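# Carry tube rack through self-closing door to desk

## Task

Move the tube rack from the counter, through the door that swings shut on its own, and set it on the desk. It must stand upright with each tube seated all the way down in a hole, and the door must be closed at the finish. If the rack or any tube touches the floor, the task fails. Either robot or both may be used. Afterwards the grippers must release the rack and the robots must back away. A robot that falls over or is left leaning fails the task.

## Robot and tools

Robots. Two identical Hello Robot Stretch 4 units, r1 and r2. Each has an omni-wheel base, a lift carriage on a vertical mast, a telescoping arm that reaches forward, a three-joint wrist (yaw, pitch, roll) and a two-finger gripper. Each is about 1.6 m tall; the base rim lies within 0.23 m of the base origin. Cameras per robot: rN_head_camera, rN_head_left_camera, rN_head_right_camera, rN_wrist_camera (N = 1 or 2).

Frames. Each robot reports in its own base frame: origin on the floor below the base centre, x ahead, y to the left, z up. hand_pose is the point between the open fingertips, in that frame; with all wrist joints at 0 its axes line up with the base frame, and the printed value may be somewhat off. The odometry frame is the base frame as it was when the scene began. Since each robot uses its own frames, only images, lidar_m and wrist_depth_mm reveal where the two are relative to each other.

execute_actions. Argument "actions" is a list holding one action or none (empty list = just report state and images). The action is an object keyed "r1" and/or "r2". Under a robot name: "base", "joints", or both, plus optional "pace" and "contact_limits"; or "end_of_arm" by itself. Everything in one action starts at once.
- "base": exactly one key, a relative move from where the base last measured itself: {"translate_m": d} straight ahead (+) or back, -2 to 2 m; {"strafe_m": d} sideways, left +, -2 to 2 m; {"rotate_rad": d} turn in place, counter-clockwise (left) +, -3.2 to 3.2 rad.
- "joints": absolute targets by name: lift_m 0 to 1.2 m; arm_m 0 to 0.55 m (extension); wrist_yaw_rad -1.134 to 4.276 (0 points ahead, + left, 3.14 tucked back, above 3.4 the arm may block it); wrist_pitch_rad -1.117 to 4.259 (0 level, 1.57 pointing down); wrist_roll_rad -1.117 to 4.259 (0 fingers level, + clockwise seen from behind); gripper_m -0.038 to 0.141 m fingertip gap (below 0 the tips squeeze each other). Done tolerances: ±0.004 for lift, arm, gripper; ±0.02 yaw and roll; ±0.05 pitch. Targets past a limit are clipped and flagged; an unknown key or other bad value rejects the whole call.
- "pace": "slow", "default", "fast", "max" (base up to 0.1/0.3/0.4/0.6 m/s and 1/2/3/4 rad/s; slower when the lift is above 0.2, down to 0.3 m/s and 1 rad/s at 1.2).
- "contact_limits": {"arm_m": value} from 0 (most sensitive) to 0.75; 0.5 if omitted.
- "end_of_arm": "enable_torque" revives wrist or gripper motors that shut off.
An action runs at most 15 s. Parts you omit may still be driving toward older targets. Argument "cameras": list of camera names, [] for none, omitted/null/["all"] for all; images come back in the order of the "pictures" line.

wait: {"seconds": 0 to 10}; commands nothing, returns state and images. zoom_image: {"camera", "region": [x0, y0, x1, y1]} in pixels of that camera's latest full image, at most 504x504, origin top-left. read_manual: licence texts only. finished_scene: {"scene": number}; irreversible, call only when the goal holds stably.

Result lines. base_status and joint_status: "done" (for the base, wheels turned the commanded amount, slip included); "off_target" (stopped short, may still push); "contact_stop_at_<key>" (hit something; that part may go slack, a slack lift can sag under load, a slack base can drift); "limit_stop_at_<name>"; "limit_stop_at_tilt" (lean over 6 degrees, lift/arm/wheels go slack until upright); "limit_stop_at_own_body" (self-collision, often with gripper tilted up and rolled); "torque_fault" (wrist motor overloaded and went limp; send enable_torque); "time_out". on_its_own covers what this call did not command; its "held at" is a target, not a position. lidar_m: 12 ranges in metres, 30-degree sectors, 1st straight ahead going counter-clockwise (4th left, 7th behind, 10th right); "-" means nothing seen or closer than 0.25 m; misses glass, thin legs and much behind. wrist_depth_mm: 7x7 grid of depths, 100 to 2000 mm, read from top-left. base_odometry heading in -3.142 to 3.142, left +; if turned_by_wheels and turned_by_imu disagree by more than about 0.1 rad, suspect a hit or slip. base_tilt in degrees (forward, right +), each robot with a fixed bias up to about 1.5. motor_effort in percent, bracket = peak of last action; wheel values + mean turning right.

Gripping. Command a gap smaller than the object; squeezing harder pulls it in toward the wrist. Neither gripper_m nor "done" proves a hold; look for a clear gripper effort change. Stuck fingertips on a surface: raise the lift.

Avoid. Robots pressing on each other (fails the run; any further drive after base contact presses hard). When both carry one load, unequal travel (up to about 3 cm per metre) can tip a robot. Turning or driving with over 1 kg held and arm_m above 0.2, especially fast, risks tipping; so do strong pushes with the gripper high. A level gripper holding over about 2 kg faults the wrist. Avoid dropping, slamming or hard shoving; loose objects may be nudged occasionally. To unfold at the start, send lift_m 0.4 with wrist_yaw_rad 0.

Each tool is called after "Emit:" by a JSON object that holds its "op" and its "data", one argument or row to a line.

## Session

Emit:
{"op": "execute_actions", "data": {
  "actions": []
}}

Scene clock: 0.00 s.
r1.base_odometry: x=+0.000 y=+0.000 heading=+0.000 (m, m, rad; r1's odometry frame)
r1.turned_by_wheels: +0.000 (rad since the last result)
r1.turned_by_imu: +0.000 (rad since the last result)
r1.base_tilt: forward=-0.1 right=+0.6 (deg)
r1.lidar_m: 1.07 1.22 1.87 1.87 2.13 3.57 1.49 2.53 2.12 2.12 1.29 1.05
r1.base_status: not commanded
r1.joint_positions: lift_m=+0.212 arm_m=+0.000 wrist_yaw_rad=+3.121 wrist_pitch_rad=+0.002 wrist_roll_rad=-0.013 gripper_m=+0.057
r1.joint_status: not commanded
r1.motor_effort: lift_m=+21 arm_m=+0 wrist_yaw_rad=+4 wrist_pitch_rad=-8 wrist_roll_rad=+0 gripper_m=-2 wheel_0=+0 wheel_1=+0 wheel_2=+0 (%)
r1.hand_pose: x=-0.1153 y=+0.0935 z=+0.3899 quat_wxyz=(+0.010, -0.001, -0.007, +1.000) (m; r1's base frame)
r1.wrist_depth_mm: - 140 1661 - - - - / - 121 161 - - - - / - 127 172 - - - - / 138 144 1708 - - - - / 1863 - - 1756 1921 - - / 239 1336 199 1308 198 1182 1160 / 233 917 960 - 931 866 866
r2.base_odometry: x=+0.000 y=+0.000 heading=+0.000 (m, m, rad; r2's odometry frame)
r2.turned_by_wheels: +0.000 (rad since the last result)
r2.turned_by_imu: +0.000 (rad since the last result)
r2.base_tilt: forward=+0.0 right=+0.4 (deg)
r2.lidar_m: 2.30 2.48 1.26 1.22 1.29 1.70 1.66 1.85 2.59 1.47 1.51 2.37
r2.base_status: not commanded
r2.joint_positions: lift_m=+0.289 arm_m=-0.001 wrist_yaw_rad=+3.197 wrist_pitch_rad=+0.010 wrist_roll_rad=+0.006 gripper_m=+0.057
r2.joint_status: not commanded
r2.motor_effort: lift_m=+17 arm_m=-1 wrist_yaw_rad=-3 wrist_pitch_rad=-7 wrist_roll_rad=-1 gripper_m=-1 wheel_0=+0 wheel_1=+0 wheel_2=+0 (%)
r2.hand_pose: x=-0.1235 y=+0.0713 z=+0.4649 quat_wxyz=(-0.028, -0.005, +0.003, +1.000) (m; r2's base frame)
r2.wrist_depth_mm: - 132 133 1708 1661 1618 1576 / - 112 133 1708 1708 1618 1618 / - 116 139 1708 1708 1661 1661 / 137 135 260 1756 1708 1661 1661 / 215 1983 1863 1756 1708 1661 1661 / 224 1576 198 1537 199 1499 1464 / 222 1025 1098 107 1060 976 1025
pictures: r1_head_camera, r1_head_left_camera, r1_head_right_camera, r1_wrist_camera, r2_head_camera, r2_head_left_camera, r2_head_right_camera, r2_wrist_camera
Images, in order (width x height): r1_head_camera 420x560, r1_head_left_camera 420x672, r1_head_right_camera 420x672, r1_wrist_camera 616x392, r2_head_camera 420x560, r2_head_left_camera 420x672, r2_head_right_camera 420x672, r2_wrist_camera 616x392.

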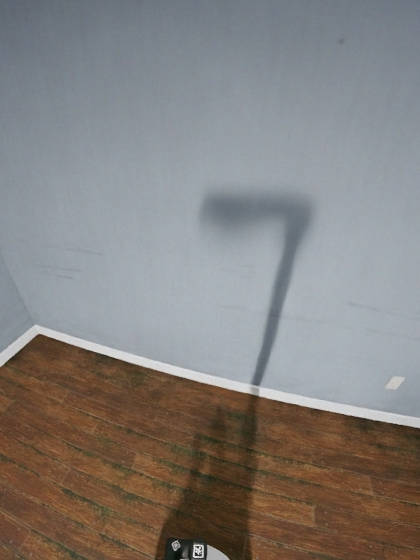

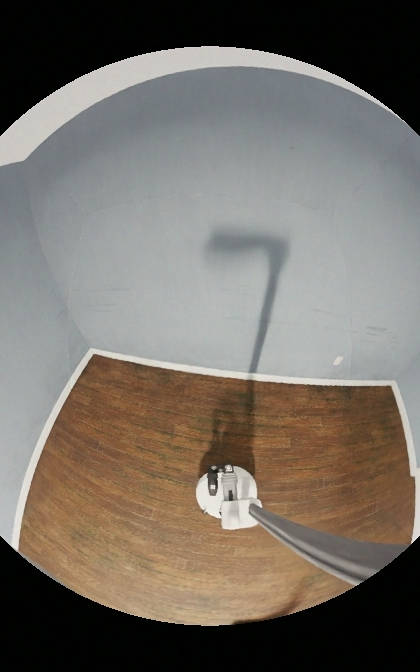

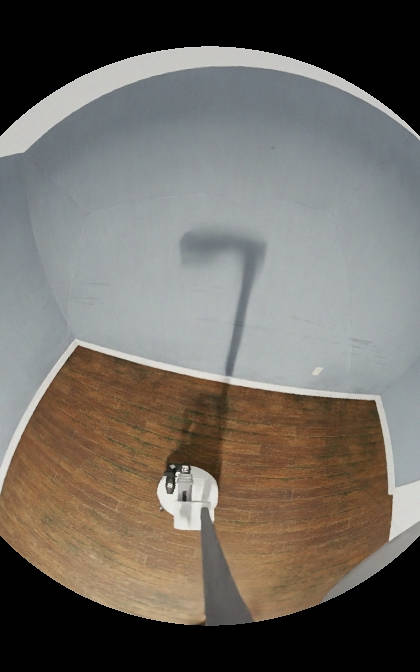

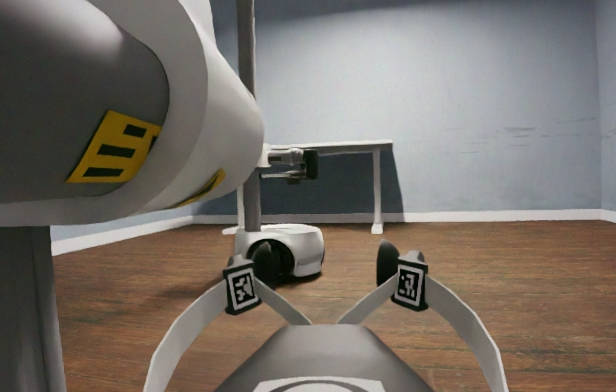

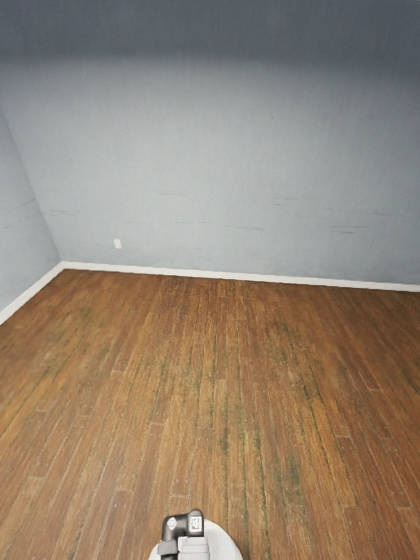

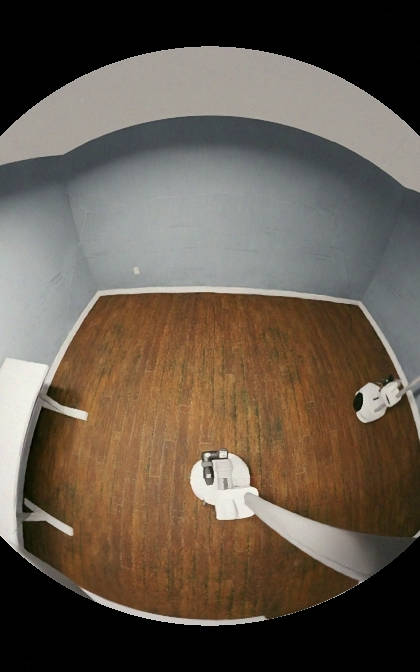

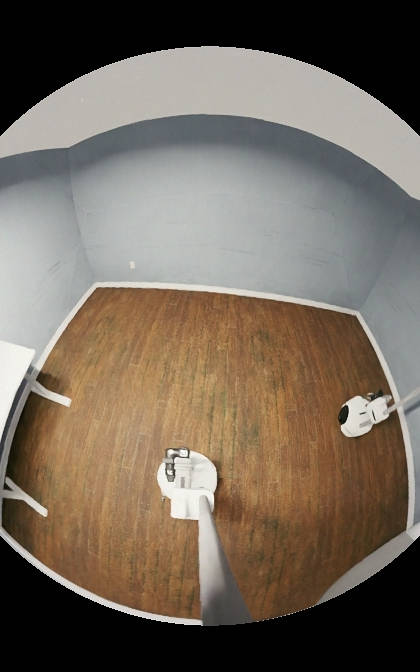

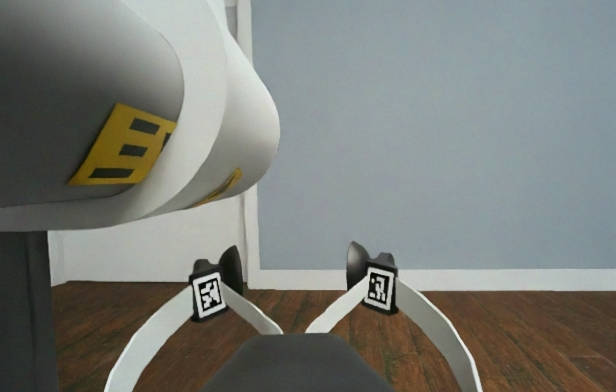

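Emit:
{"op": "execute_actions", "data": {
  "actions": [
    {"r1":{"base":{"rotate_rad":2.6}},"r2":{"base":{"rotate_rad":2.2}}}
  ],
  "cameras": ["r1_head_camera","r1_head_left_camera","r2_head_camera","r2_head_left_camera"]
}}

Scene clock: 3.60 s.
r1.base_odometry: x=+0.000 y=+0.000 heading=+2.600 (m, m, rad; r1's odometry frame)
r1.turned_by_wheels: +2.600 (rad since the last result)
r1.turned_by_imu: +2.575 (rad since the last result)
r1.base_tilt: forward=-0.2 right=+0.6 (deg)
r1.lidar_m: 3.40 1.46 2.59 2.12 2.13 1.32 1.08 1.07 1.18 1.89 1.86 2.09
r1.base_status: done
r1.joint_positions: lift_m=+0.212 arm_m=+0.000 wrist_yaw_rad=+3.121 wrist_pitch_rad=+0.002 wrist_roll_rad=-0.013 gripper_m=+0.057
r1.joint_status: not commanded
r1.motor_effort: lift_m=+21(21) arm_m=+0(0) wrist_yaw_rad=+4(3) wrist_pitch_rad=-8(8) wrist_roll_rad=-1(1) gripper_m=-5(3) wheel_0=+0(7) wheel_1=+0(8) wheel_2=+1(6) (%)
r1.hand_pose: x=-0.1152 y=+0.0935 z=+0.3899 quat_wxyz=(+0.010, -0.001, -0.007, +1.000) (m; r1's base frame)
r1.wrist_depth_mm: - 141 1160 1281 1336 1464 1618 / - 121 160 1255 1336 1464 1618 / - 127 172 1281 1366 1499 1618 / 138 144 1182 1308 1366 1499 1618 / 1042 1098 1182 1281 1336 1499 1618 / 239 1118 199 1229 198 1205 1160 / 233 917 960 - 931 866 878
r2.base_odometry: x=+0.000 y=+0.000 heading=+2.199 (m, m, rad; r2's odometry frame)
r2.turned_by_wheels: +2.199 (rad since the last result)
r2.turned_by_imu: +2.254 (rad since the last result)
r2.base_tilt: forward=-0.2 right=+0.3 (deg)
r2.lidar_m: 1.37 1.65 1.65 1.91 2.71 1.46 2.80 2.33 2.32 2.45 1.21 1.21
r2.base_status: done
r2.joint_positions: lift_m=+0.289 arm_m=-0.001 wrist_yaw_rad=+3.197 wrist_pitch_rad=+0.010 wrist_roll_rad=+0.006 gripper_m=+0.057
r2.joint_status: not commanded
r2.motor_effort: lift_m=+17(17) arm_m=-1(1) wrist_yaw_rad=+0(2) wrist_pitch_rad=-7(7) wrist_roll_rad=+0(0) gripper_m=-4(2) wheel_0=-2(7) wheel_1=-3(8) wheel_2=-1(11) (%)
r2.hand_pose: x=-0.1235 y=+0.0713 z=+0.4649 quat_wxyz=(-0.028, -0.005, +0.003, +1.000) (m; r2's base frame)
r2.wrist_depth_mm: - 131 133 - - - - / - 112 133 - - - - / - 116 139 - - - - / 137 135 260 - - 1618 - / 215 - - - - 1464 - / 224 1576 198 1499 199 1397 1430 / 221 1042 1118 107 1060 976 1025
pictures: r1_head_camera, r1_head_left_camera, r2_head_camera, r2_head_left_camera
Images, in order (width x height): r1_head_camera 420x560, r1_head_left_camera 420x672, r2_head_camera 420x560, r2_head_left_camera 420x672.

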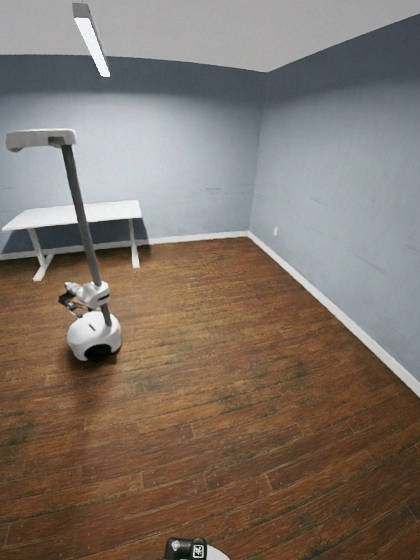

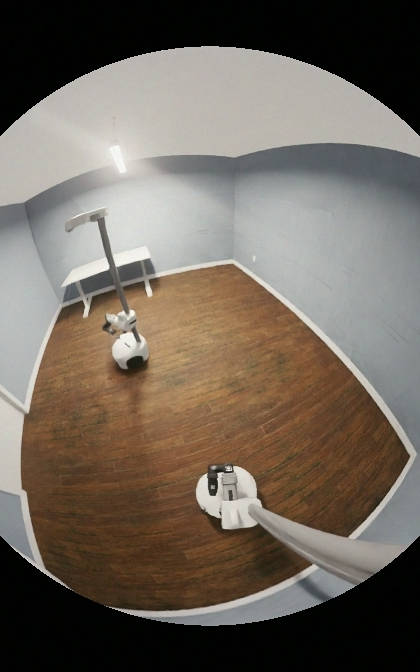

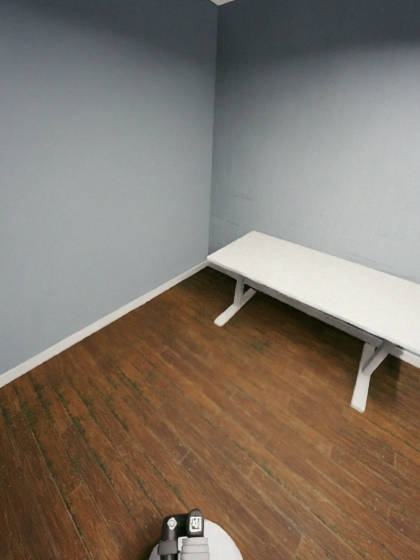

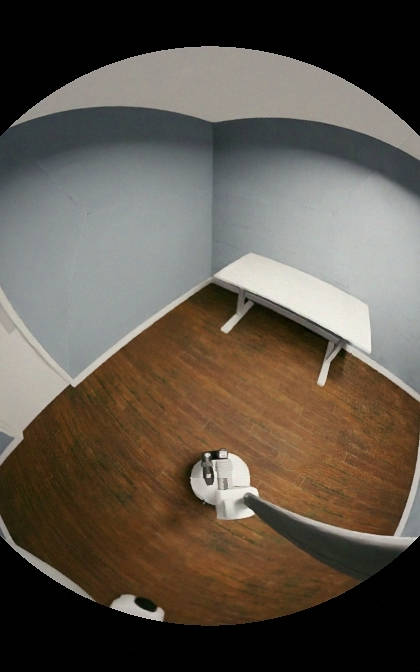

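Emit:
{"op": "execute_actions", "data": {
  "actions": [
    {"r2":{"base":{"rotate_rad":1.25},"joints":{"lift_m":0.7}}}
  ],
  "cameras": ["r2_head_camera","r2_head_left_camera"]
}}

Scene clock: 7.27 s.
r1.base_odometry: x=+0.000 y=+0.000 heading=+2.600 (m, m, rad; r1's odometry frame)
r1.turned_by_wheels: +0.000 (rad since the last result)
r1.turned_by_imu: -0.001 (rad since the last result)
r1.base_tilt: forward=-0.1 right=+0.7 (deg)
r1.lidar_m: 3.39 1.49 2.59 2.14 2.13 1.31 1.07 1.06 1.21 1.89 1.86 2.08
r1.base_status: not commanded
r1.joint_positions: lift_m=+0.212 arm_m=+0.000 wrist_yaw_rad=+3.121 wrist_pitch_rad=+0.002 wrist_roll_rad=-0.013 gripper_m=+0.057
r1.joint_status: not commanded
r1.motor_effort: lift_m=+21(21) arm_m=+0(0) wrist_yaw_rad=+3(4) wrist_pitch_rad=-8(8) wrist_roll_rad=+0(0) gripper_m=-3(3) wheel_0=+0(0) wheel_1=+0(0) wheel_2=+1(0) (%)
r1.hand_pose: x=-0.1152 y=+0.0935 z=+0.3899 quat_wxyz=(+0.010, -0.001, -0.007, +1.000) (m; r1's base frame)
r1.wrist_depth_mm: - 141 1160 1255 1336 1499 1618 / - 121 161 1255 1336 1464 1618 / - 127 172 1281 1366 1464 1661 / 138 144 1160 1308 1366 1537 1618 / 1060 1118 1182 1255 1366 1499 1576 / 239 1118 199 1229 198 1182 1182 / 232 917 946 - 931 866 866
r2.base_odometry: x=+0.000 y=+0.000 heading=-2.835 (m, m, rad; r2's odometry frame)
r2.turned_by_wheels: +1.249 (rad since the last result)
r2.turned_by_imu: +1.280 (rad since the last result)
r2.base_tilt: forward=-0.2 right=+0.3 (deg)
r2.lidar_m: 1.67 2.19 2.66 1.47 2.51 2.33 2.38 2.17 1.21 1.25 1.55 1.62
r2.base_status: done
r2.joint_positions: lift_m=+0.700 arm_m=-0.001 wrist_yaw_rad=+3.197 wrist_pitch_rad=+0.010 wrist_roll_rad=+0.006 gripper_m=+0.057
r2.joint_status: all done
r2.motor_effort: lift_m=+22(22) arm_m=-1(1) wrist_yaw_rad=+0(2) wrist_pitch_rad=-7(8) wrist_roll_rad=+0(0) gripper_m=-6(2) wheel_0=-4(8) wheel_1=-4(8) wheel_2=-3(10) (%)
r2.hand_pose: x=-0.1235 y=+0.0713 z=+0.8750 quat_wxyz=(-0.028, -0.005, +0.003, +1.000) (m; r2's base frame)
r2.wrist_depth_mm: - 132 133 - - - 1921 / - 112 133 - - - - / - 116 139 - - - - / 137 135 260 - - - - / 215 - - - - - - / 224 - 198 - 199 - - / 222 1863 1983 107 1863 1708 1863
pictures: r2_head_camera, r2_head_left_camera
Images, in order (width x height): r2_head_camera 420x560, r2_head_left_camera 420x672.

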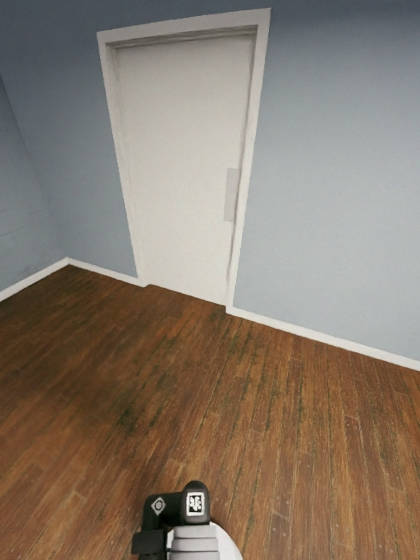

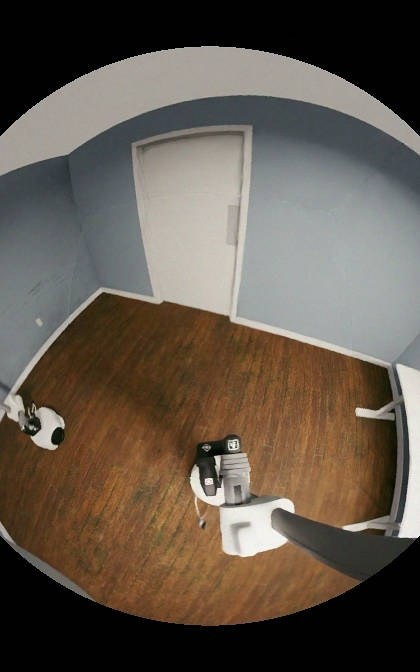

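Emit:
{"op": "execute_actions", "data": {
  "actions": [
    {"r2":{"base":{"rotate_rad":-0.385},"joints":{"lift_m":0.2},"pace":"fast"}}
  ],
  "cameras": []
}}

Emit:
{"op": "execute_actions", "data": {
  "actions": [
    {"r2":{"base":{"strafe_m":0.9},"pace":"fast"},"r1":{"base":{"rotate_rad":0.5}}}
  ],
  "cameras": []
}}

Emit:
{"op": "execute_actions", "data": {
  "actions": [
    {"r2":{"base":{"translate_m":1.35},"pace":"fast"}}
  ],
  "cameras": ["r1_head_camera","r2_head_camera","r2_head_left_camera"]
}}

Scene clock: 16.23 s.
r1.base_odometry: x=+0.000 y=+0.000 heading=+2.600 (m, m, rad; r1's odometry frame)
r1.turned_by_wheels: +0.000 (rad since the last result)
r1.turned_by_imu: -0.002 (rad since the last result)
r1.base_tilt: forward=-0.2 right=+0.7 (deg)
r1.lidar_m: 3.38 1.48 2.58 2.16 2.14 1.31 1.08 1.08 1.21 1.87 1.86 2.09
r1.base_status: not commanded
r1.joint_positions: lift_m=+0.212 arm_m=+0.000 wrist_yaw_rad=+3.121 wrist_pitch_rad=+0.002 wrist_roll_rad=-0.013 gripper_m=+0.057
r1.joint_status: not commanded
r1.motor_effort: lift_m=+21(21) arm_m=+0(0) wrist_yaw_rad=+4(4) wrist_pitch_rad=-10(9) wrist_roll_rad=+0(1) gripper_m=-2(0) wheel_0=+0(0) wheel_1=+0(0) wheel_2=+0(0) (%)
r1.hand_pose: x=-0.1152 y=+0.0935 z=+0.3899 quat_wxyz=(+0.010, -0.001, -0.007, +1.000) (m; r1's base frame)
r1.wrist_depth_mm: - 141 1182 1229 1366 1464 1576 / - 121 160 1229 1366 1464 1618 / - 127 172 1281 1366 1464 1618 / 138 144 1160 1281 1397 1499 1618 / 1060 1118 1182 1281 1397 1499 1576 / 238 1118 199 1229 198 1205 1182 / 234 917 960 - 946 878 866
r2.base_odometry: x=+0.000 y=+0.000 heading=+3.064 (m, m, rad; r2's odometry frame)
r2.turned_by_wheels: -0.385 (rad since the last result)
r2.turned_by_imu: -0.392 (rad since the last result)
r2.base_tilt: forward=-0.3 right=+0.4 (deg)
r2.lidar_m: 1.63 1.82 2.42 1.49 1.47 2.41 2.31 2.40 1.28 1.21 1.28 1.72
r2.base_status: done
r2.joint_positions: lift_m=+0.200 arm_m=-0.001 wrist_yaw_rad=+3.197 wrist_pitch_rad=+0.010 wrist_roll_rad=+0.006 gripper_m=+0.057
r2.joint_status: all done
r2.motor_effort: lift_m=+14(20) arm_m=-1(1) wrist_yaw_rad=-1(4) wrist_pitch_rad=-7(7) wrist_roll_rad=-1(0) gripper_m=-5(6) wheel_0=+2(4) wheel_1=+3(9) wheel_2=+1(9) (%)
r2.hand_pose: x=-0.1235 y=+0.0713 z=+0.3758 quat_wxyz=(-0.028, -0.005, +0.003, +1.000) (m; r2's base frame)
r2.wrist_depth_mm: - 132 133 - - - - / - 112 133 - - - - / - 116 139 - - - - / 137 135 260 - - - - / 215 - - - - - - / 224 1308 198 1281 199 1205 1182 / 222 866 917 107 878 809 854
pictures: none
No camera images: the call's "cameras" was empty. Leave "cameras" out to get every camera's image.

Scene clock: 19.63 s.
r1.base_odometry: x=+0.000 y=+0.000 heading=+3.100 (m, m, rad; r1's odometry frame)
r1.turned_by_wheels: +0.500 (rad since the last result)
r1.turned_by_imu: +0.494 (rad since the last result)
r1.base_tilt: forward=-0.1 right=+0.6 (deg)
r1.lidar_m: 0.63 0.63 2.21 2.12 1.35 1.09 1.08 1.20 1.88 1.87 2.08 3.24
r1.base_status: done
r1.joint_positions: lift_m=+0.212 arm_m=+0.000 wrist_yaw_rad=+3.121 wrist_pitch_rad=+0.002 wrist_roll_rad=-0.013 gripper_m=+0.057
r1.joint_status: not commanded
r1.motor_effort: lift_m=+21(21) arm_m=+0(0) wrist_yaw_rad=+4(4) wrist_pitch_rad=-9(8) wrist_roll_rad=-1(1) gripper_m=-5(3) wheel_0=-1(7) wheel_1=-2(7) wheel_2=-2(7) (%)
r1.hand_pose: x=-0.1152 y=+0.0935 z=+0.3899 quat_wxyz=(+0.010, -0.001, -0.007, +1.000) (m; r1's base frame)
r1.wrist_depth_mm: - 141 1205 1160 1118 1060 1042 / - 121 161 1182 1118 1078 1042 / - 127 172 1182 1138 1098 1042 / 138 144 1229 1205 1138 1098 1060 / 1366 1336 1281 1229 1160 1138 1078 / 239 1308 200 1182 198 1098 1060 / 233 917 960 - 931 854 866
r2.base_odometry: x=-0.070 y=-0.897 heading=+3.064 (m, m, rad; r2's odometry frame)
r2.turned_by_wheels: +0.000 (rad since the last result)
r2.turned_by_imu: +0.001 (rad since the last result)
r2.base_tilt: forward=-0.3 right=+0.5 (deg)
r2.lidar_m: 1.73 1.74 1.85 1.79 0.60 2.39 2.30 2.41 3.02 2.11 2.22 1.74
r2.base_status: done
r2.joint_positions: lift_m=+0.200 arm_m=-0.001 wrist_yaw_rad=+3.197 wrist_pitch_rad=+0.010 wrist_roll_rad=+0.006 gripper_m=+0.057
r2.joint_status: not commanded
r2.motor_effort: lift_m=+14(14) arm_m=-1(1) wrist_yaw_rad=-2(0) wrist_pitch_rad=-7(7) wrist_roll_rad=+0(0) gripper_m=-2(6) wheel_0=+2(14) wheel_1=-1(14) wheel_2=+0(1) (%)
r2.hand_pose: x=-0.1235 y=+0.0713 z=+0.3757 quat_wxyz=(-0.028, -0.005, +0.003, +1.000) (m; r2's base frame)
r2.wrist_depth_mm: - 131 133 - - - - / - 112 133 - - - - / - 116 139 - - - - / 137 135 260 - - - - / 216 - - - - - - / 224 1308 198 1255 199 1229 1182 / 222 866 904 107 878 820 854
pictures: none
No camera images: the call's "cameras" was empty. Leave "cameras" out to get every camera's image.

Scene clock: 24.30 s.
r1.base_odometry: x=+0.000 y=+0.000 heading=+3.100 (m, m, rad; r1's odometry frame)
r1.turned_by_wheels: +0.000 (rad since the last result)
r1.turned_by_imu: -0.002 (rad since the last result)
r1.base_tilt: forward=-0.1 right=+0.7 (deg)
r1.lidar_m: 2.88 2.60 1.72 2.12 1.32 1.08 1.08 1.19 1.85 1.86 2.08 3.27
r1.base_status: not commanded
r1.joint_positions: lift_m=+0.212 arm_m=+0.000 wrist_yaw_rad=+3.121 wrist_pitch_rad=+0.002 wrist_roll_rad=-0.013 gripper_m=+0.057
r1.joint_status: not commanded
r1.motor_effort: lift_m=+21(21) arm_m=+0(0) wrist_yaw_rad=+3(3) wrist_pitch_rad=-9(9) wrist_roll_rad=+1(1) gripper_m=-4(5) wheel_0=-1(2) wheel_1=-2(2) wheel_2=-1(1) (%)
r1.hand_pose: x=-0.1152 y=+0.0935 z=+0.3899 quat_wxyz=(+0.010, -0.001, -0.007, +1.000) (m; r1's base frame)
r1.wrist_depth_mm: - 141 1229 1182 1118 1098 1025 / - 121 160 1182 1118 1098 1042 / - 127 172 1182 1138 1098 1060 / 138 144 1229 1182 1160 1098 1078 / 1366 1308 1255 1205 1138 1118 1078 / 239 1336 199 1205 198 1078 1060 / 232 917 946 - 931 854 866
r2.base_odometry: x=-1.416 y=-0.793 heading=+3.065 (m, m, rad; r2's odometry frame)
r2.turned_by_wheels: +0.000 (rad since the last result)
r2.turned_by_imu: -0.003 (rad since the last result)
r2.base_tilt: forward=-0.2 right=+0.3 (deg)
r2.lidar_m: 0.38 0.40 0.57 1.44 1.89 1.70 3.71 3.83 2.23 1.22 0.57 0.39
r2.base_status: done
r2.joint_positions: lift_m=+0.200 arm_m=-0.001 wrist_yaw_rad=+3.197 wrist_pitch_rad=+0.010 wrist_roll_rad=+0.006 gripper_m=+0.057
r2.joint_status: not commanded
r2.motor_effort: lift_m=+14(14) arm_m=-1(1) wrist_yaw_rad=-1(3) wrist_pitch_rad=-8(7) wrist_roll_rad=+0(0) gripper_m=-4(5) wheel_0=+1(9) wheel_1=+1(9) wheel_2=+2(11) (%)
r2.hand_pose: x=-0.1235 y=+0.0713 z=+0.3757 quat_wxyz=(-0.028, -0.005, +0.003, +1.000) (m; r2's base frame)
r2.wrist_depth_mm: - 131 133 - - - - / - 112 133 - - - - / - 116 139 - - - - / 137 135 260 - - - - / 215 - - - 1808 1661 - / 224 1308 198 1255 199 1205 1182 / 223 854 904 107 878 820 866
pictures: r1_head_camera, r2_head_camera, r2_head_left_camera
Images, in order (width x height): r1_head_camera 420x560, r2_head_camera 420x560, r2_head_left_camera 420x672.

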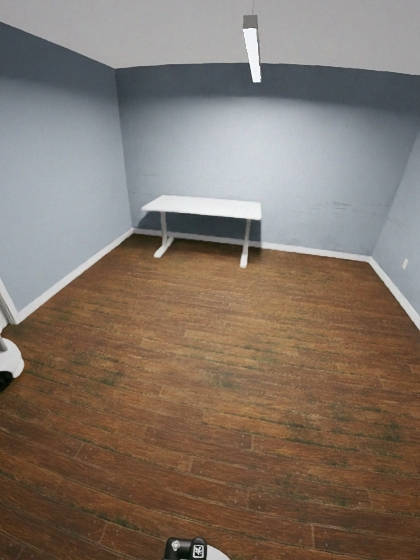

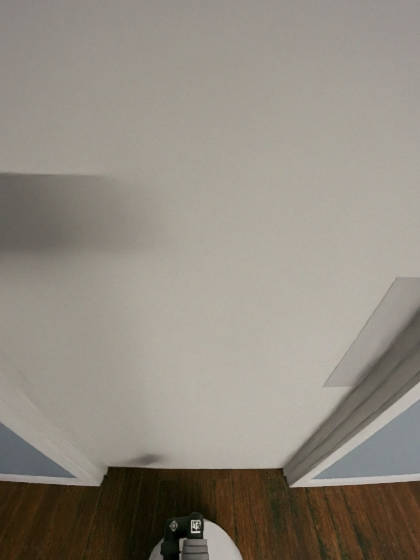

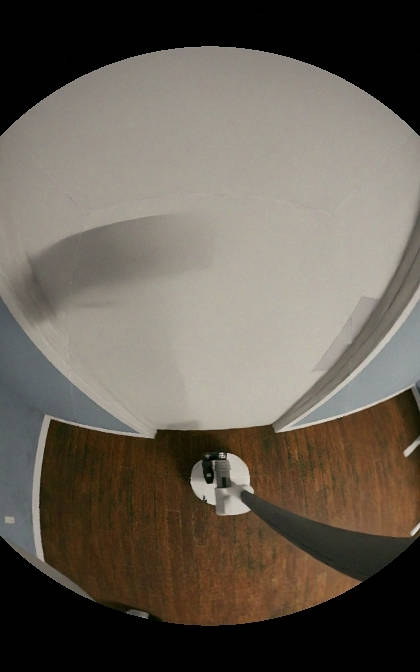

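Emit:
{"op": "execute_actions", "data": {
  "actions": [
    {"r2":{"base":{"translate_m":0.6},"pace":"slow"}}
  ],
  "cameras": ["r2_head_camera","r2_head_left_camera"]
}}

Scene clock: 30.50 s.
r1.base_odometry: x=+0.000 y=+0.000 heading=+3.100 (m, m, rad; r1's odometry frame)
r1.turned_by_wheels: +0.000 (rad since the last result)
r1.turned_by_imu: -0.002 (rad since the last result)
r1.base_tilt: forward=-0.1 right=+0.6 (deg)
r1.lidar_m: 2.88 2.61 1.89 2.12 1.35 1.09 1.09 1.20 1.87 1.87 2.07 3.26
r1.base_status: not commanded
r1.joint_positions: lift_m=+0.212 arm_m=+0.000 wrist_yaw_rad=+3.121 wrist_pitch_rad=+0.002 wrist_roll_rad=-0.013 gripper_m=+0.057
r1.joint_status: not commanded
r1.motor_effort: lift_m=+21(21) arm_m=+0(0) wrist_yaw_rad=+5(4) wrist_pitch_rad=-7(8) wrist_roll_rad=+0(1) gripper_m=-1(4) wheel_0=-1(1) wheel_1=-2(2) wheel_2=-1(1) (%)
r1.hand_pose: x=-0.1152 y=+0.0935 z=+0.3899 quat_wxyz=(+0.010, -0.001, -0.007, +1.000) (m; r1's base frame)
r1.wrist_depth_mm: - 141 1182 1160 1118 1078 1042 / - 121 160 1182 1118 1078 1042 / - 127 172 1205 1138 1098 1042 / 138 144 1229 1182 1160 1098 1078 / 1366 1308 1255 1229 1160 1098 1060 / 239 1308 200 1205 198 1078 1060 / 232 917 946 - 917 854 878
r2.base_odometry: x=-1.638 y=-0.780 heading=+2.983 (m, m, rad; r2's odometry frame)
r2.turned_by_wheels: -0.081 (rad since the last result)
r2.turned_by_imu: -0.014 (rad since the last result)
r2.base_tilt: forward=-0.3 right=+0.3 (deg)
r2.lidar_m: - 0.25 0.30 0.50 1.80 1.89 1.97 4.02 2.27 0.52 0.27 0.25
r2.base_status: translate_m contact_stop (by the wheels' count: +0.222 of +0.600)
r2.joint_positions: lift_m=+0.200 arm_m=-0.001 wrist_yaw_rad=+3.197 wrist_pitch_rad=+0.010 wrist_roll_rad=+0.006 gripper_m=+0.057
r2.joint_status: not commanded
r2.on_its_own: the wheels are slack since a contact_stop
r2.motor_effort: lift_m=+16(16) arm_m=-1(1) wrist_yaw_rad=+0(1) wrist_pitch_rad=-7(8) wrist_roll_rad=+0(1) gripper_m=-2(3) wheel_0=+0(32) wheel_1=+0(26) wheel_2=+0(36) (%)
r2.hand_pose: x=-0.1234 y=+0.0714 z=+0.3756 quat_wxyz=(-0.028, -0.005, +0.003, +1.000) (m; r2's base frame)
r2.wrist_depth_mm: - 131 133 - - - - / - 112 133 - - - - / - 116 139 - - - - / 137 135 260 - - - - / 215 - - - 1863 1863 - / 224 1308 198 1255 199 1229 1182 / 222 866 904 107 891 820 842
pictures: r2_head_camera, r2_head_left_camera
Images, in order (width x height): r2_head_camera 420x560, r2_head_left_camera 420x672.

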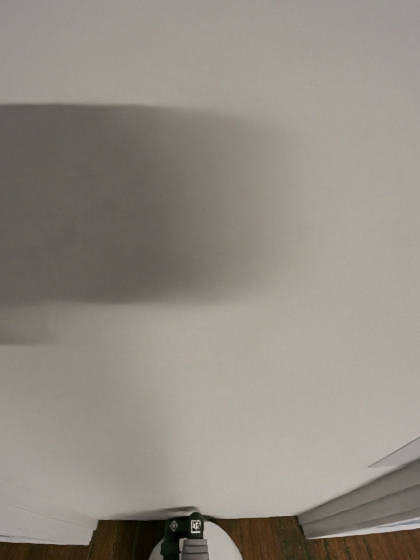

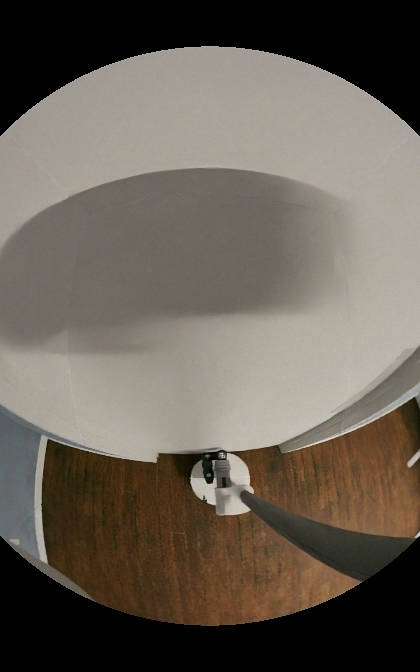

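Emit:
{"op": "execute_actions", "data": {
  "actions": [
    {"r2":{"base":{"translate_m":-0.05}}}
  ],
  "cameras": []
}}

Emit:
{"op": "execute_actions", "data": {
  "actions": [
    {"r2":{"base":{"strafe_m":-0.17}}}
  ],
  "cameras": []
}}

Emit:
{"op": "execute_actions", "data": {
  "actions": [
    {"r2":{"base":{"translate_m":0.5}}}
  ],
  "cameras": ["r2_head_camera","r2_head_left_camera"]
}}

Scene clock: 34.20 s.
r1.base_odometry: x=+0.000 y=+0.000 heading=+3.100 (m, m, rad; r1's odometry frame)
r1.turned_by_wheels: +0.000 (rad since the last result)
r1.turned_by_imu: -0.001 (rad since the last result)
r1.base_tilt: forward=-0.1 right=+0.6 (deg)
r1.lidar_m: 2.88 2.62 1.85 2.12 1.35 1.09 1.08 1.18 1.88 1.87 2.06 3.26
r1.base_status: not commanded
r1.joint_positions: lift_m=+0.212 arm_m=+0.000 wrist_yaw_rad=+3.121 wrist_pitch_rad=+0.002 wrist_roll_rad=-0.013 gripper_m=+0.057
r1.joint_status: not commanded
r1.motor_effort: lift_m=+21(21) arm_m=+0(0) wrist_yaw_rad=+3(3) wrist_pitch_rad=-9(10) wrist_roll_rad=+0(0) gripper_m=-3(4) wheel_0=-1(2) wheel_1=-2(2) wheel_2=-2(1) (%)
r1.hand_pose: x=-0.1152 y=+0.0935 z=+0.3899 quat_wxyz=(+0.010, -0.001, -0.007, +1.000) (m; r1's base frame)
r1.wrist_depth_mm: - 141 1182 1160 1138 1078 1025 / - 121 160 1182 1118 1078 1060 / - 127 173 1182 1138 1078 1078 / 138 144 1229 1182 1138 1098 1042 / 1366 1336 1281 1205 1160 1118 1078 / 239 1308 199 1205 198 1078 1060 / 233 917 946 - 931 854 866
r2.base_odometry: x=-1.588 y=-0.788 heading=+2.983 (m, m, rad; r2's odometry frame)
r2.turned_by_wheels: +0.000 (rad since the last result)
r2.turned_by_imu: +0.001 (rad since the last result)
r2.base_tilt: forward=-0.2 right=+0.4 (deg)
r2.lidar_m: 0.25 0.25 0.35 0.73 1.84 1.84 1.93 3.98 2.24 0.69 0.33 0.25
r2.base_status: done
r2.joint_positions: lift_m=+0.200 arm_m=-0.001 wrist_yaw_rad=+3.197 wrist_pitch_rad=+0.010 wrist_roll_rad=+0.006 gripper_m=+0.057
r2.joint_status: not commanded
r2.motor_effort: lift_m=+16(16) arm_m=-1(1) wrist_yaw_rad=+0(1) wrist_pitch_rad=-7(7) wrist_roll_rad=-1(1) gripper_m=-2(3) wheel_0=-2(7) wheel_1=-3(7) wheel_2=+0(10) (%)
r2.hand_pose: x=-0.1234 y=+0.0714 z=+0.3756 quat_wxyz=(-0.028, -0.005, +0.003, +1.000) (m; r2's base frame)
r2.wrist_depth_mm: - 131 133 - - - - / - 112 133 - - - - / - 116 139 - - - - / 137 135 260 - - - - / 215 - - - 1863 1808 - / 224 1308 198 1281 199 1205 1205 / 223 854 904 107 891 809 854
pictures: none
No camera images: the call's "cameras" was empty. Leave "cameras" out to get every camera's image.

Scene clock: 36.03 s.
r1.base_odometry: x=+0.000 y=+0.000 heading=+3.100 (m, m, rad; r1's odometry frame)
r1.turned_by_wheels: +0.000 (rad since the last result)
r1.turned_by_imu: -0.001 (rad since the last result)
r1.base_tilt: forward=-0.2 right=+0.6 (deg)
r1.lidar_m: 2.89 2.61 1.92 2.10 1.35 1.09 1.09 1.20 1.88 1.86 2.07 3.26
r1.base_status: not commanded
r1.joint_positions: lift_m=+0.212 arm_m=+0.000 wrist_yaw_rad=+3.121 wrist_pitch_rad=+0.002 wrist_roll_rad=-0.013 gripper_m=+0.057
r1.joint_status: not commanded
r1.motor_effort: lift_m=+21(21) arm_m=+0(0) wrist_yaw_rad=+4(4) wrist_pitch_rad=-9(9) wrist_roll_rad=+0(0) gripper_m=-2(2) wheel_0=-1(1) wheel_1=-2(3) wheel_2=-1(1) (%)
r1.hand_pose: x=-0.1152 y=+0.0935 z=+0.3899 quat_wxyz=(+0.010, -0.001, -0.007, +1.000) (m; r1's base frame)
r1.wrist_depth_mm: - 140 1205 1205 1138 1078 1042 / - 121 161 1182 1138 1078 1042 / - 127 173 1182 1118 1078 1042 / 138 144 1205 1182 1138 1098 1042 / 1336 1336 1255 1205 1138 1098 1060 / 238 1281 199 1205 197 1078 1060 / 233 917 946 - 931 866 878
r2.base_odometry: x=-1.562 y=-0.620 heading=+2.983 (m, m, rad; r2's odometry frame)
r2.turned_by_wheels: +0.000 (rad since the last result)
r2.turned_by_imu: +0.001 (rad since the last result)
r2.base_tilt: forward=-0.2 right=+0.4 (deg)
r2.lidar_m: 0.25 0.26 0.36 0.72 2.01 1.89 3.93 3.96 2.07 0.70 0.35 0.25
r2.base_status: done
r2.joint_positions: lift_m=+0.200 arm_m=-0.001 wrist_yaw_rad=+3.197 wrist_pitch_rad=+0.010 wrist_roll_rad=+0.006 gripper_m=+0.057
r2.joint_status: not commanded
r2.motor_effort: lift_m=+16(16) arm_m=-1(1) wrist_yaw_rad=-2(0) wrist_pitch_rad=-8(7) wrist_roll_rad=-1(0) gripper_m=-4(2) wheel_0=+1(5) wheel_1=+0(11) wheel_2=+1(2) (%)
r2.hand_pose: x=-0.1234 y=+0.0714 z=+0.3756 quat_wxyz=(-0.028, -0.005, +0.003, +1.000) (m; r2's base frame)
r2.wrist_depth_mm: - 131 133 - - - - / - 112 133 - - - - / - 116 139 - - - - / 137 135 260 - - - - / 216 - - - - 1808 - / 224 1308 198 1281 199 1205 1205 / 222 866 904 107 891 820 854
pictures: none
No camera images: the call's "cameras" was empty. Leave "cameras" out to get every camera's image.

Scene clock: 39.40 s.
r1.base_odometry: x=+0.000 y=+0.000 heading=+3.100 (m, m, rad; r1's odometry frame)
r1.turned_by_wheels: +0.000 (rad since the last result)
r1.turned_by_imu: -0.001 (rad since the last result)
r1.base_tilt: forward=-0.1 right=+0.6 (deg)
r1.lidar_m: 2.88 2.61 2.20 2.11 1.35 1.08 1.09 1.20 1.88 1.87 2.05 3.25
r1.base_status: not commanded
r1.joint_positions: lift_m=+0.212 arm_m=+0.000 wrist_yaw_rad=+3.121 wrist_pitch_rad=+0.002 wrist_roll_rad=-0.013 gripper_m=+0.057
r1.joint_status: not commanded
r1.motor_effort: lift_m=+21(21) arm_m=+0(0) wrist_yaw_rad=+3(2) wrist_pitch_rad=-7(8) wrist_roll_rad=+0(0) gripper_m=-5(1) wheel_0=-1(1) wheel_1=-2(2) wheel_2=+0(1) (%)
r1.hand_pose: x=-0.1152 y=+0.0935 z=+0.3899 quat_wxyz=(+0.010, -0.001, -0.007, +1.000) (m; r1's base frame)
r1.wrist_depth_mm: - 141 1229 1182 1138 1078 1042 / - 121 160 1182 1138 1098 1042 / - 127 172 1205 1138 1098 1060 / 138 144 1205 1205 1160 1098 1078 / 1366 1308 1281 1205 1160 1098 1078 / 240 1308 200 1205 198 1098 1060 / 233 931 946 - 946 854 866
r2.base_odometry: x=-2.055 y=-0.543 heading=+2.984 (m, m, rad; r2's odometry frame)
r2.turned_by_wheels: +0.001 (rad since the last result)
r2.turned_by_imu: +0.339 (rad since the last result)
r2.base_tilt: forward=-0.3 right=+0.4 (deg)
r2.lidar_m: 0.25 - 0.25 0.33 2.11 2.21 - 2.63 0.51 2.40 0.58 0.25
r2.base_status: done
r2.joint_positions: lift_m=+0.200 arm_m=-0.002 wrist_yaw_rad=+3.223 wrist_pitch_rad=+0.010 wrist_roll_rad=+0.006 gripper_m=+0.057
r2.joint_status: not commanded
r2.on_its_own: wrist_yaw_rad is at rest, and its effort (-78) is outside its rest range (-13 to +13)
r2.motor_effort: lift_m=+18(18) arm_m=+1(1) wrist_yaw_rad=-78(81) wrist_pitch_rad=-9(9) wrist_roll_rad=+0(1) gripper_m=-1(4) wheel_0=+8(30) wheel_1=+16(28) wheel_2=-15(37) (%)
r2.hand_pose: x=-0.1256 y=+0.0635 z=+0.3752 quat_wxyz=(-0.041, -0.005, +0.003, +0.999) (m; r2's base frame)
r2.wrist_depth_mm: - 112 130 - - - - / - 106 131 - - - - / - 113 132 - - - - / 137 134 206 - - - - / 208 - - - - - 1808 / 215 1336 198 1281 199 1229 1182 / 214 866 917 107 878 820 854
pictures: r2_head_camera, r2_head_left_camera
Images, in order (width x height): r2_head_camera 420x560, r2_head_left_camera 420x672.

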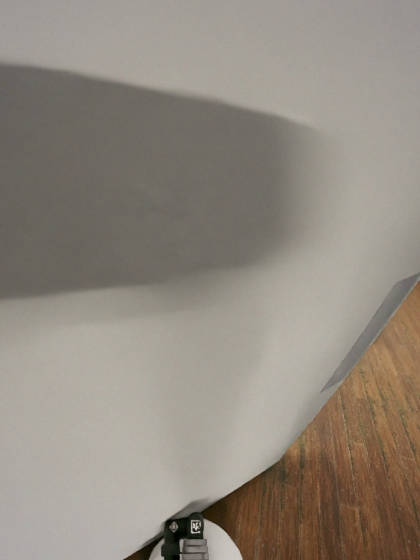

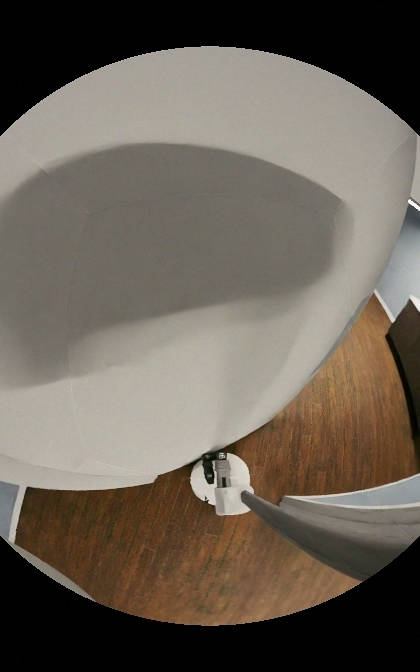

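Emit:
{"op": "execute_actions", "data": {
  "actions": [
    {"r2":{"base":{"rotate_rad":-0.7},"pace":"slow"}}
  ],
  "cameras": ["r2_head_camera","r2_head_left_camera","r2_head_right_camera"]
}}

Scene clock: 50.30 s.
r1.base_odometry: x=+0.000 y=+0.000 heading=+3.100 (m, m, rad; r1's odometry frame)
r1.turned_by_wheels: +0.000 (rad since the last result)
r1.turned_by_imu: -0.004 (rad since the last result)
r1.base_tilt: forward=-0.2 right=+0.6 (deg)
r1.lidar_m: 2.86 2.63 1.89 2.11 1.35 1.09 1.09 1.21 1.88 1.87 2.08 3.26
r1.base_status: not commanded
r1.joint_positions: lift_m=+0.212 arm_m=+0.000 wrist_yaw_rad=+3.121 wrist_pitch_rad=+0.002 wrist_roll_rad=-0.013 gripper_m=+0.057
r1.joint_status: not commanded
r1.motor_effort: lift_m=+21(21) arm_m=+0(0) wrist_yaw_rad=+4(4) wrist_pitch_rad=-9(8) wrist_roll_rad=-1(1) gripper_m=-1(3) wheel_0=-2(1) wheel_1=-2(2) wheel_2=-1(1) (%)
r1.hand_pose: x=-0.1152 y=+0.0935 z=+0.3899 quat_wxyz=(+0.010, -0.001, -0.007, +1.000) (m; r1's base frame)
r1.wrist_depth_mm: - 141 1229 1182 1138 1078 1042 / - 121 160 1160 1118 1078 1025 / - 127 172 1182 1138 1098 1060 / 138 144 1229 1182 1160 1118 1060 / 1366 1336 1281 1205 1160 1098 1078 / 238 1336 199 1182 197 1060 1060 / 232 917 946 - 946 866 866
r2.base_odometry: x=-1.744 y=-0.697 heading=+2.073 (m, m, rad; r2's odometry frame)
r2.turned_by_wheels: -0.911 (rad since the last result)
r2.turned_by_imu: -0.923 (rad since the last result)
r2.base_tilt: forward=-0.1 right=+0.3 (deg)
r2.lidar_m: 0.25 - 0.25 0.27 0.47 1.79 1.90 1.89 3.95 2.32 0.66 0.29
r2.base_status: rotate_rad contact_stop (by the wheels' count: -0.911 of -0.700)
r2.joint_positions: lift_m=+0.200 arm_m=-0.002 wrist_yaw_rad=+3.197 wrist_pitch_rad=+0.010 wrist_roll_rad=+0.006 gripper_m=+0.057
r2.joint_status: not commanded
r2.on_its_own: the wheels are slack since a contact_stop
r2.motor_effort: lift_m=+18(18) arm_m=+0(1) wrist_yaw_rad=-2(84) wrist_pitch_rad=-8(9) wrist_roll_rad=+0(0) gripper_m=-3(6) wheel_0=+0(19) wheel_1=+0(36) wheel_2=+0(15) (%)
r2.hand_pose: x=-0.1237 y=+0.0712 z=+0.3753 quat_wxyz=(-0.028, -0.005, +0.003, +1.000) (m; r2's base frame)
r2.wrist_depth_mm: - 131 132 - - 1863 1576 / - 112 133 - - 1863 1576 / - 116 139 - - 1983 1576 / 137 135 259 - - 1863 1576 / 216 - 1983 - - 1756 1618 / 224 1308 198 1255 199 1229 1182 / 222 854 904 107 891 809 854
pictures: r2_head_camera, r2_head_left_camera, r2_head_right_camera
Images, in order (width x height): r2_head_camera 420x560, r2_head_left_camera 420x672, r2_head_right_camera 420x672.

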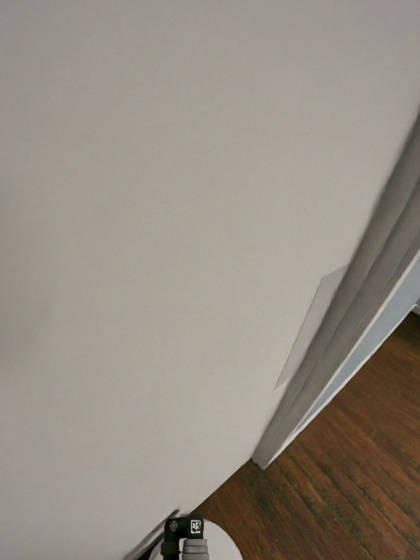

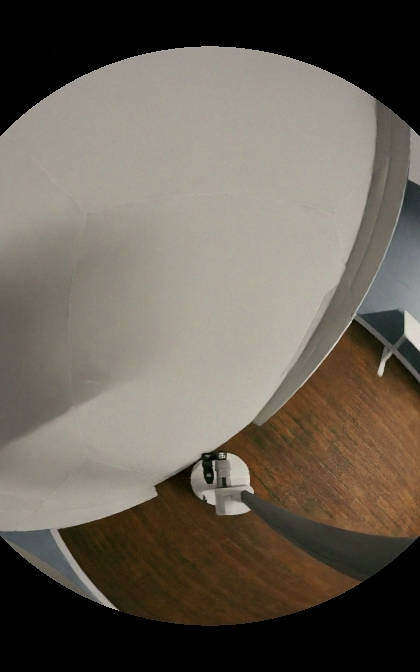

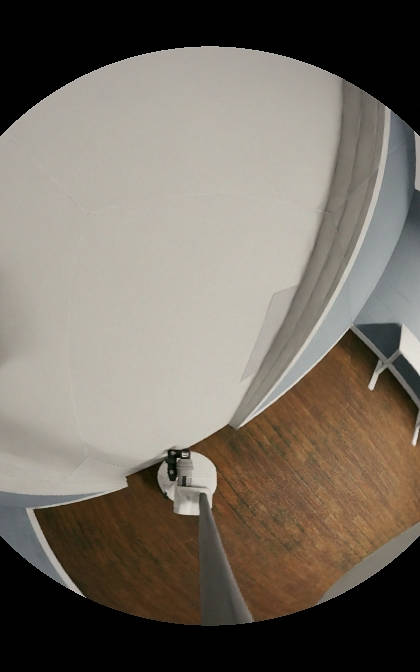

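Emit:
{"op": "execute_actions", "data": {
  "actions": [
    {"r2":{"base":{"strafe_m":-0.12}}}
  ],
  "cameras": []
}}

Emit:
{"op": "execute_actions", "data": {
  "actions": [
    {"r2":{"base":{"rotate_rad":-0.95}}}
  ],
  "cameras": ["r2_head_camera","r2_head_left_camera"]
}}

Scene clock: 55.10 s.
r1.base_odometry: x=+0.000 y=+0.000 heading=+3.100 (m, m, rad; r1's odometry frame)
r1.turned_by_wheels: +0.000 (rad since the last result)
r1.turned_by_imu: -0.002 (rad since the last result)
r1.base_tilt: forward=-0.2 right=+0.6 (deg)
r1.lidar_m: 2.86 2.62 1.85 2.11 1.35 1.10 1.07 1.19 1.88 1.87 2.08 3.26
r1.base_status: not commanded
r1.joint_positions: lift_m=+0.212 arm_m=+0.000 wrist_yaw_rad=+3.121 wrist_pitch_rad=+0.002 wrist_roll_rad=-0.013 gripper_m=+0.057
r1.joint_status: not commanded
r1.motor_effort: lift_m=+21(21) arm_m=+0(0) wrist_yaw_rad=+4(2) wrist_pitch_rad=-6(7) wrist_roll_rad=+1(0) gripper_m=-7(3) wheel_0=-1(1) wheel_1=-2(2) wheel_2=-1(1) (%)
r1.hand_pose: x=-0.1152 y=+0.0935 z=+0.3899 quat_wxyz=(+0.010, -0.001, -0.007, +1.000) (m; r1's base frame)
r1.wrist_depth_mm: - 141 1182 1182 1138 1078 1025 / - 121 160 1182 1118 1098 1042 / - 127 172 1182 1138 1098 1060 / 138 144 1205 1182 1160 1118 1078 / 1366 1336 1255 1205 1138 1118 1060 / 239 1336 199 1182 198 1098 1060 / 233 917 946 - 931 866 878
r2.base_odometry: x=-1.639 y=-0.639 heading=+2.072 (m, m, rad; r2's odometry frame)
r2.turned_by_wheels: +0.000 (rad since the last result)
r2.turned_by_imu: +0.002 (rad since the last result)
r2.base_tilt: forward=-0.2 right=+0.4 (deg)
r2.lidar_m: 0.26 0.25 0.26 0.35 0.63 1.88 1.85 1.93 3.88 2.18 0.99 0.37
r2.base_status: done
r2.joint_positions: lift_m=+0.200 arm_m=-0.002 wrist_yaw_rad=+3.197 wrist_pitch_rad=+0.010 wrist_roll_rad=+0.006 gripper_m=+0.057
r2.joint_status: not commanded
r2.motor_effort: lift_m=+18(18) arm_m=+0(0) wrist_yaw_rad=-4(5) wrist_pitch_rad=-8(8) wrist_roll_rad=+0(0) gripper_m=-3(2) wheel_0=+0(10) wheel_1=-1(10) wheel_2=+0(2) (%)
r2.hand_pose: x=-0.1237 y=+0.0712 z=+0.3753 quat_wxyz=(-0.028, -0.005, +0.003, +1.000) (m; r2's base frame)
r2.wrist_depth_mm: - 131 132 - - - 1661 / - 112 133 - - - 1661 / - 116 139 - - - 1708 / 137 135 259 - - - 1708 / 215 - 1921 - - 1921 1661 / 224 1336 197 1255 199 1229 1182 / 221 854 904 107 878 820 854
pictures: none
No camera images: the call's "cameras" was empty. Leave "cameras" out to get every camera's image.

Scene clock: 56.77 s.
r1.base_odometry: x=+0.000 y=+0.000 heading=+3.100 (m, m, rad; r1's odometry frame)
r1.turned_by_wheels: +0.000 (rad since the last result)
r1.turned_by_imu: -0.001 (rad since the last result)
r1.base_tilt: forward=-0.1 right=+0.6 (deg)
r1.lidar_m: 2.86 2.60 1.86 2.13 1.36 1.09 1.09 1.18 1.88 1.87 2.08 3.25
r1.base_status: not commanded
r1.joint_positions: lift_m=+0.212 arm_m=+0.000 wrist_yaw_rad=+3.121 wrist_pitch_rad=+0.002 wrist_roll_rad=-0.013 gripper_m=+0.057
r1.joint_status: not commanded
r1.motor_effort: lift_m=+21(21) arm_m=+0(0) wrist_yaw_rad=+3(4) wrist_pitch_rad=-9(7) wrist_roll_rad=+0(1) gripper_m=-5(3) wheel_0=-1(1) wheel_1=-2(2) wheel_2=-2(2) (%)
r1.hand_pose: x=-0.1152 y=+0.0935 z=+0.3899 quat_wxyz=(+0.010, -0.001, -0.007, +1.000) (m; r1's base frame)
r1.wrist_depth_mm: - 140 1205 1182 1138 1078 1042 / - 121 160 1182 1138 1078 1042 / - 127 172 1205 1138 1098 1060 / 138 144 1229 1182 1138 1078 1060 / 1366 1308 1281 1182 1138 1118 1060 / 239 1308 199 1205 198 1078 1060 / 233 917 946 - 931 866 866
r2.base_odometry: x=-1.639 y=-0.639 heading=+1.123 (m, m, rad; r2's odometry frame)
r2.turned_by_wheels: -0.950 (rad since the last result)
r2.turned_by_imu: -0.972 (rad since the last result)
r2.base_tilt: forward=-0.2 right=+0.4 (deg)
r2.lidar_m: 0.70 0.36 0.26 0.25 0.27 0.41 0.95 1.95 1.85 3.77 3.95 2.13
r2.base_status: done
r2.joint_positions: lift_m=+0.200 arm_m=-0.002 wrist_yaw_rad=+3.197 wrist_pitch_rad=+0.010 wrist_roll_rad=+0.006 gripper_m=+0.057
r2.joint_status: not commanded
r2.motor_effort: lift_m=+18(18) arm_m=+0(0) wrist_yaw_rad=-4(4) wrist_pitch_rad=-7(8) wrist_roll_rad=+0(0) gripper_m=-1(4) wheel_0=+3(5) wheel_1=+3(9) wheel_2=+0(8) (%)
r2.hand_pose: x=-0.1237 y=+0.0712 z=+0.3753 quat_wxyz=(-0.028, -0.005, +0.003, +1.000) (m; r2's base frame)
r2.wrist_depth_mm: - 131 132 1863 707 508 334 / - 112 133 1921 809 512 336 / - 116 139 1921 842 521 340 / 137 135 259 1921 854 525 342 / 215 - - 1921 683 530 345 / 224 1308 198 1255 200 530 347 / 221 854 917 107 699 455 347
pictures: r2_head_camera, r2_head_left_camera
Images, in order (width x height): r2_head_camera 420x560, r2_head_left_camera 420x672.

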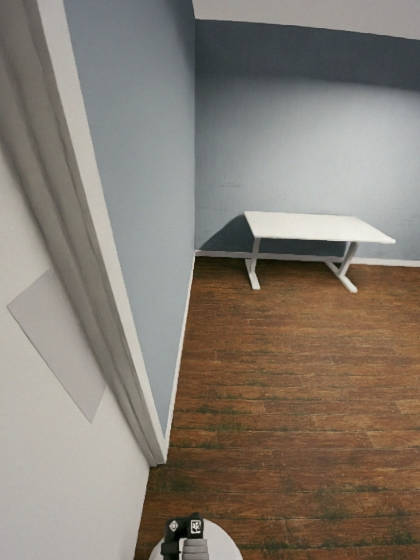

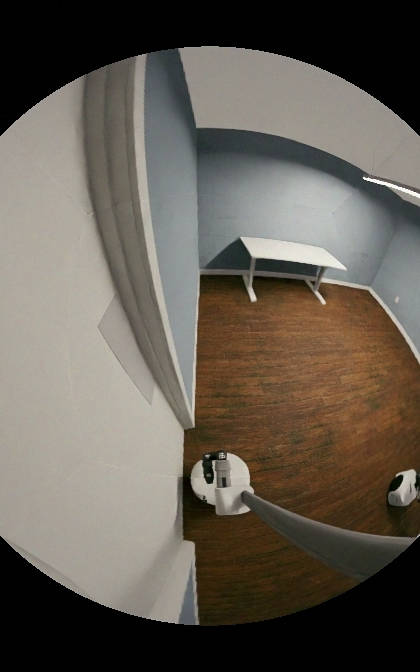

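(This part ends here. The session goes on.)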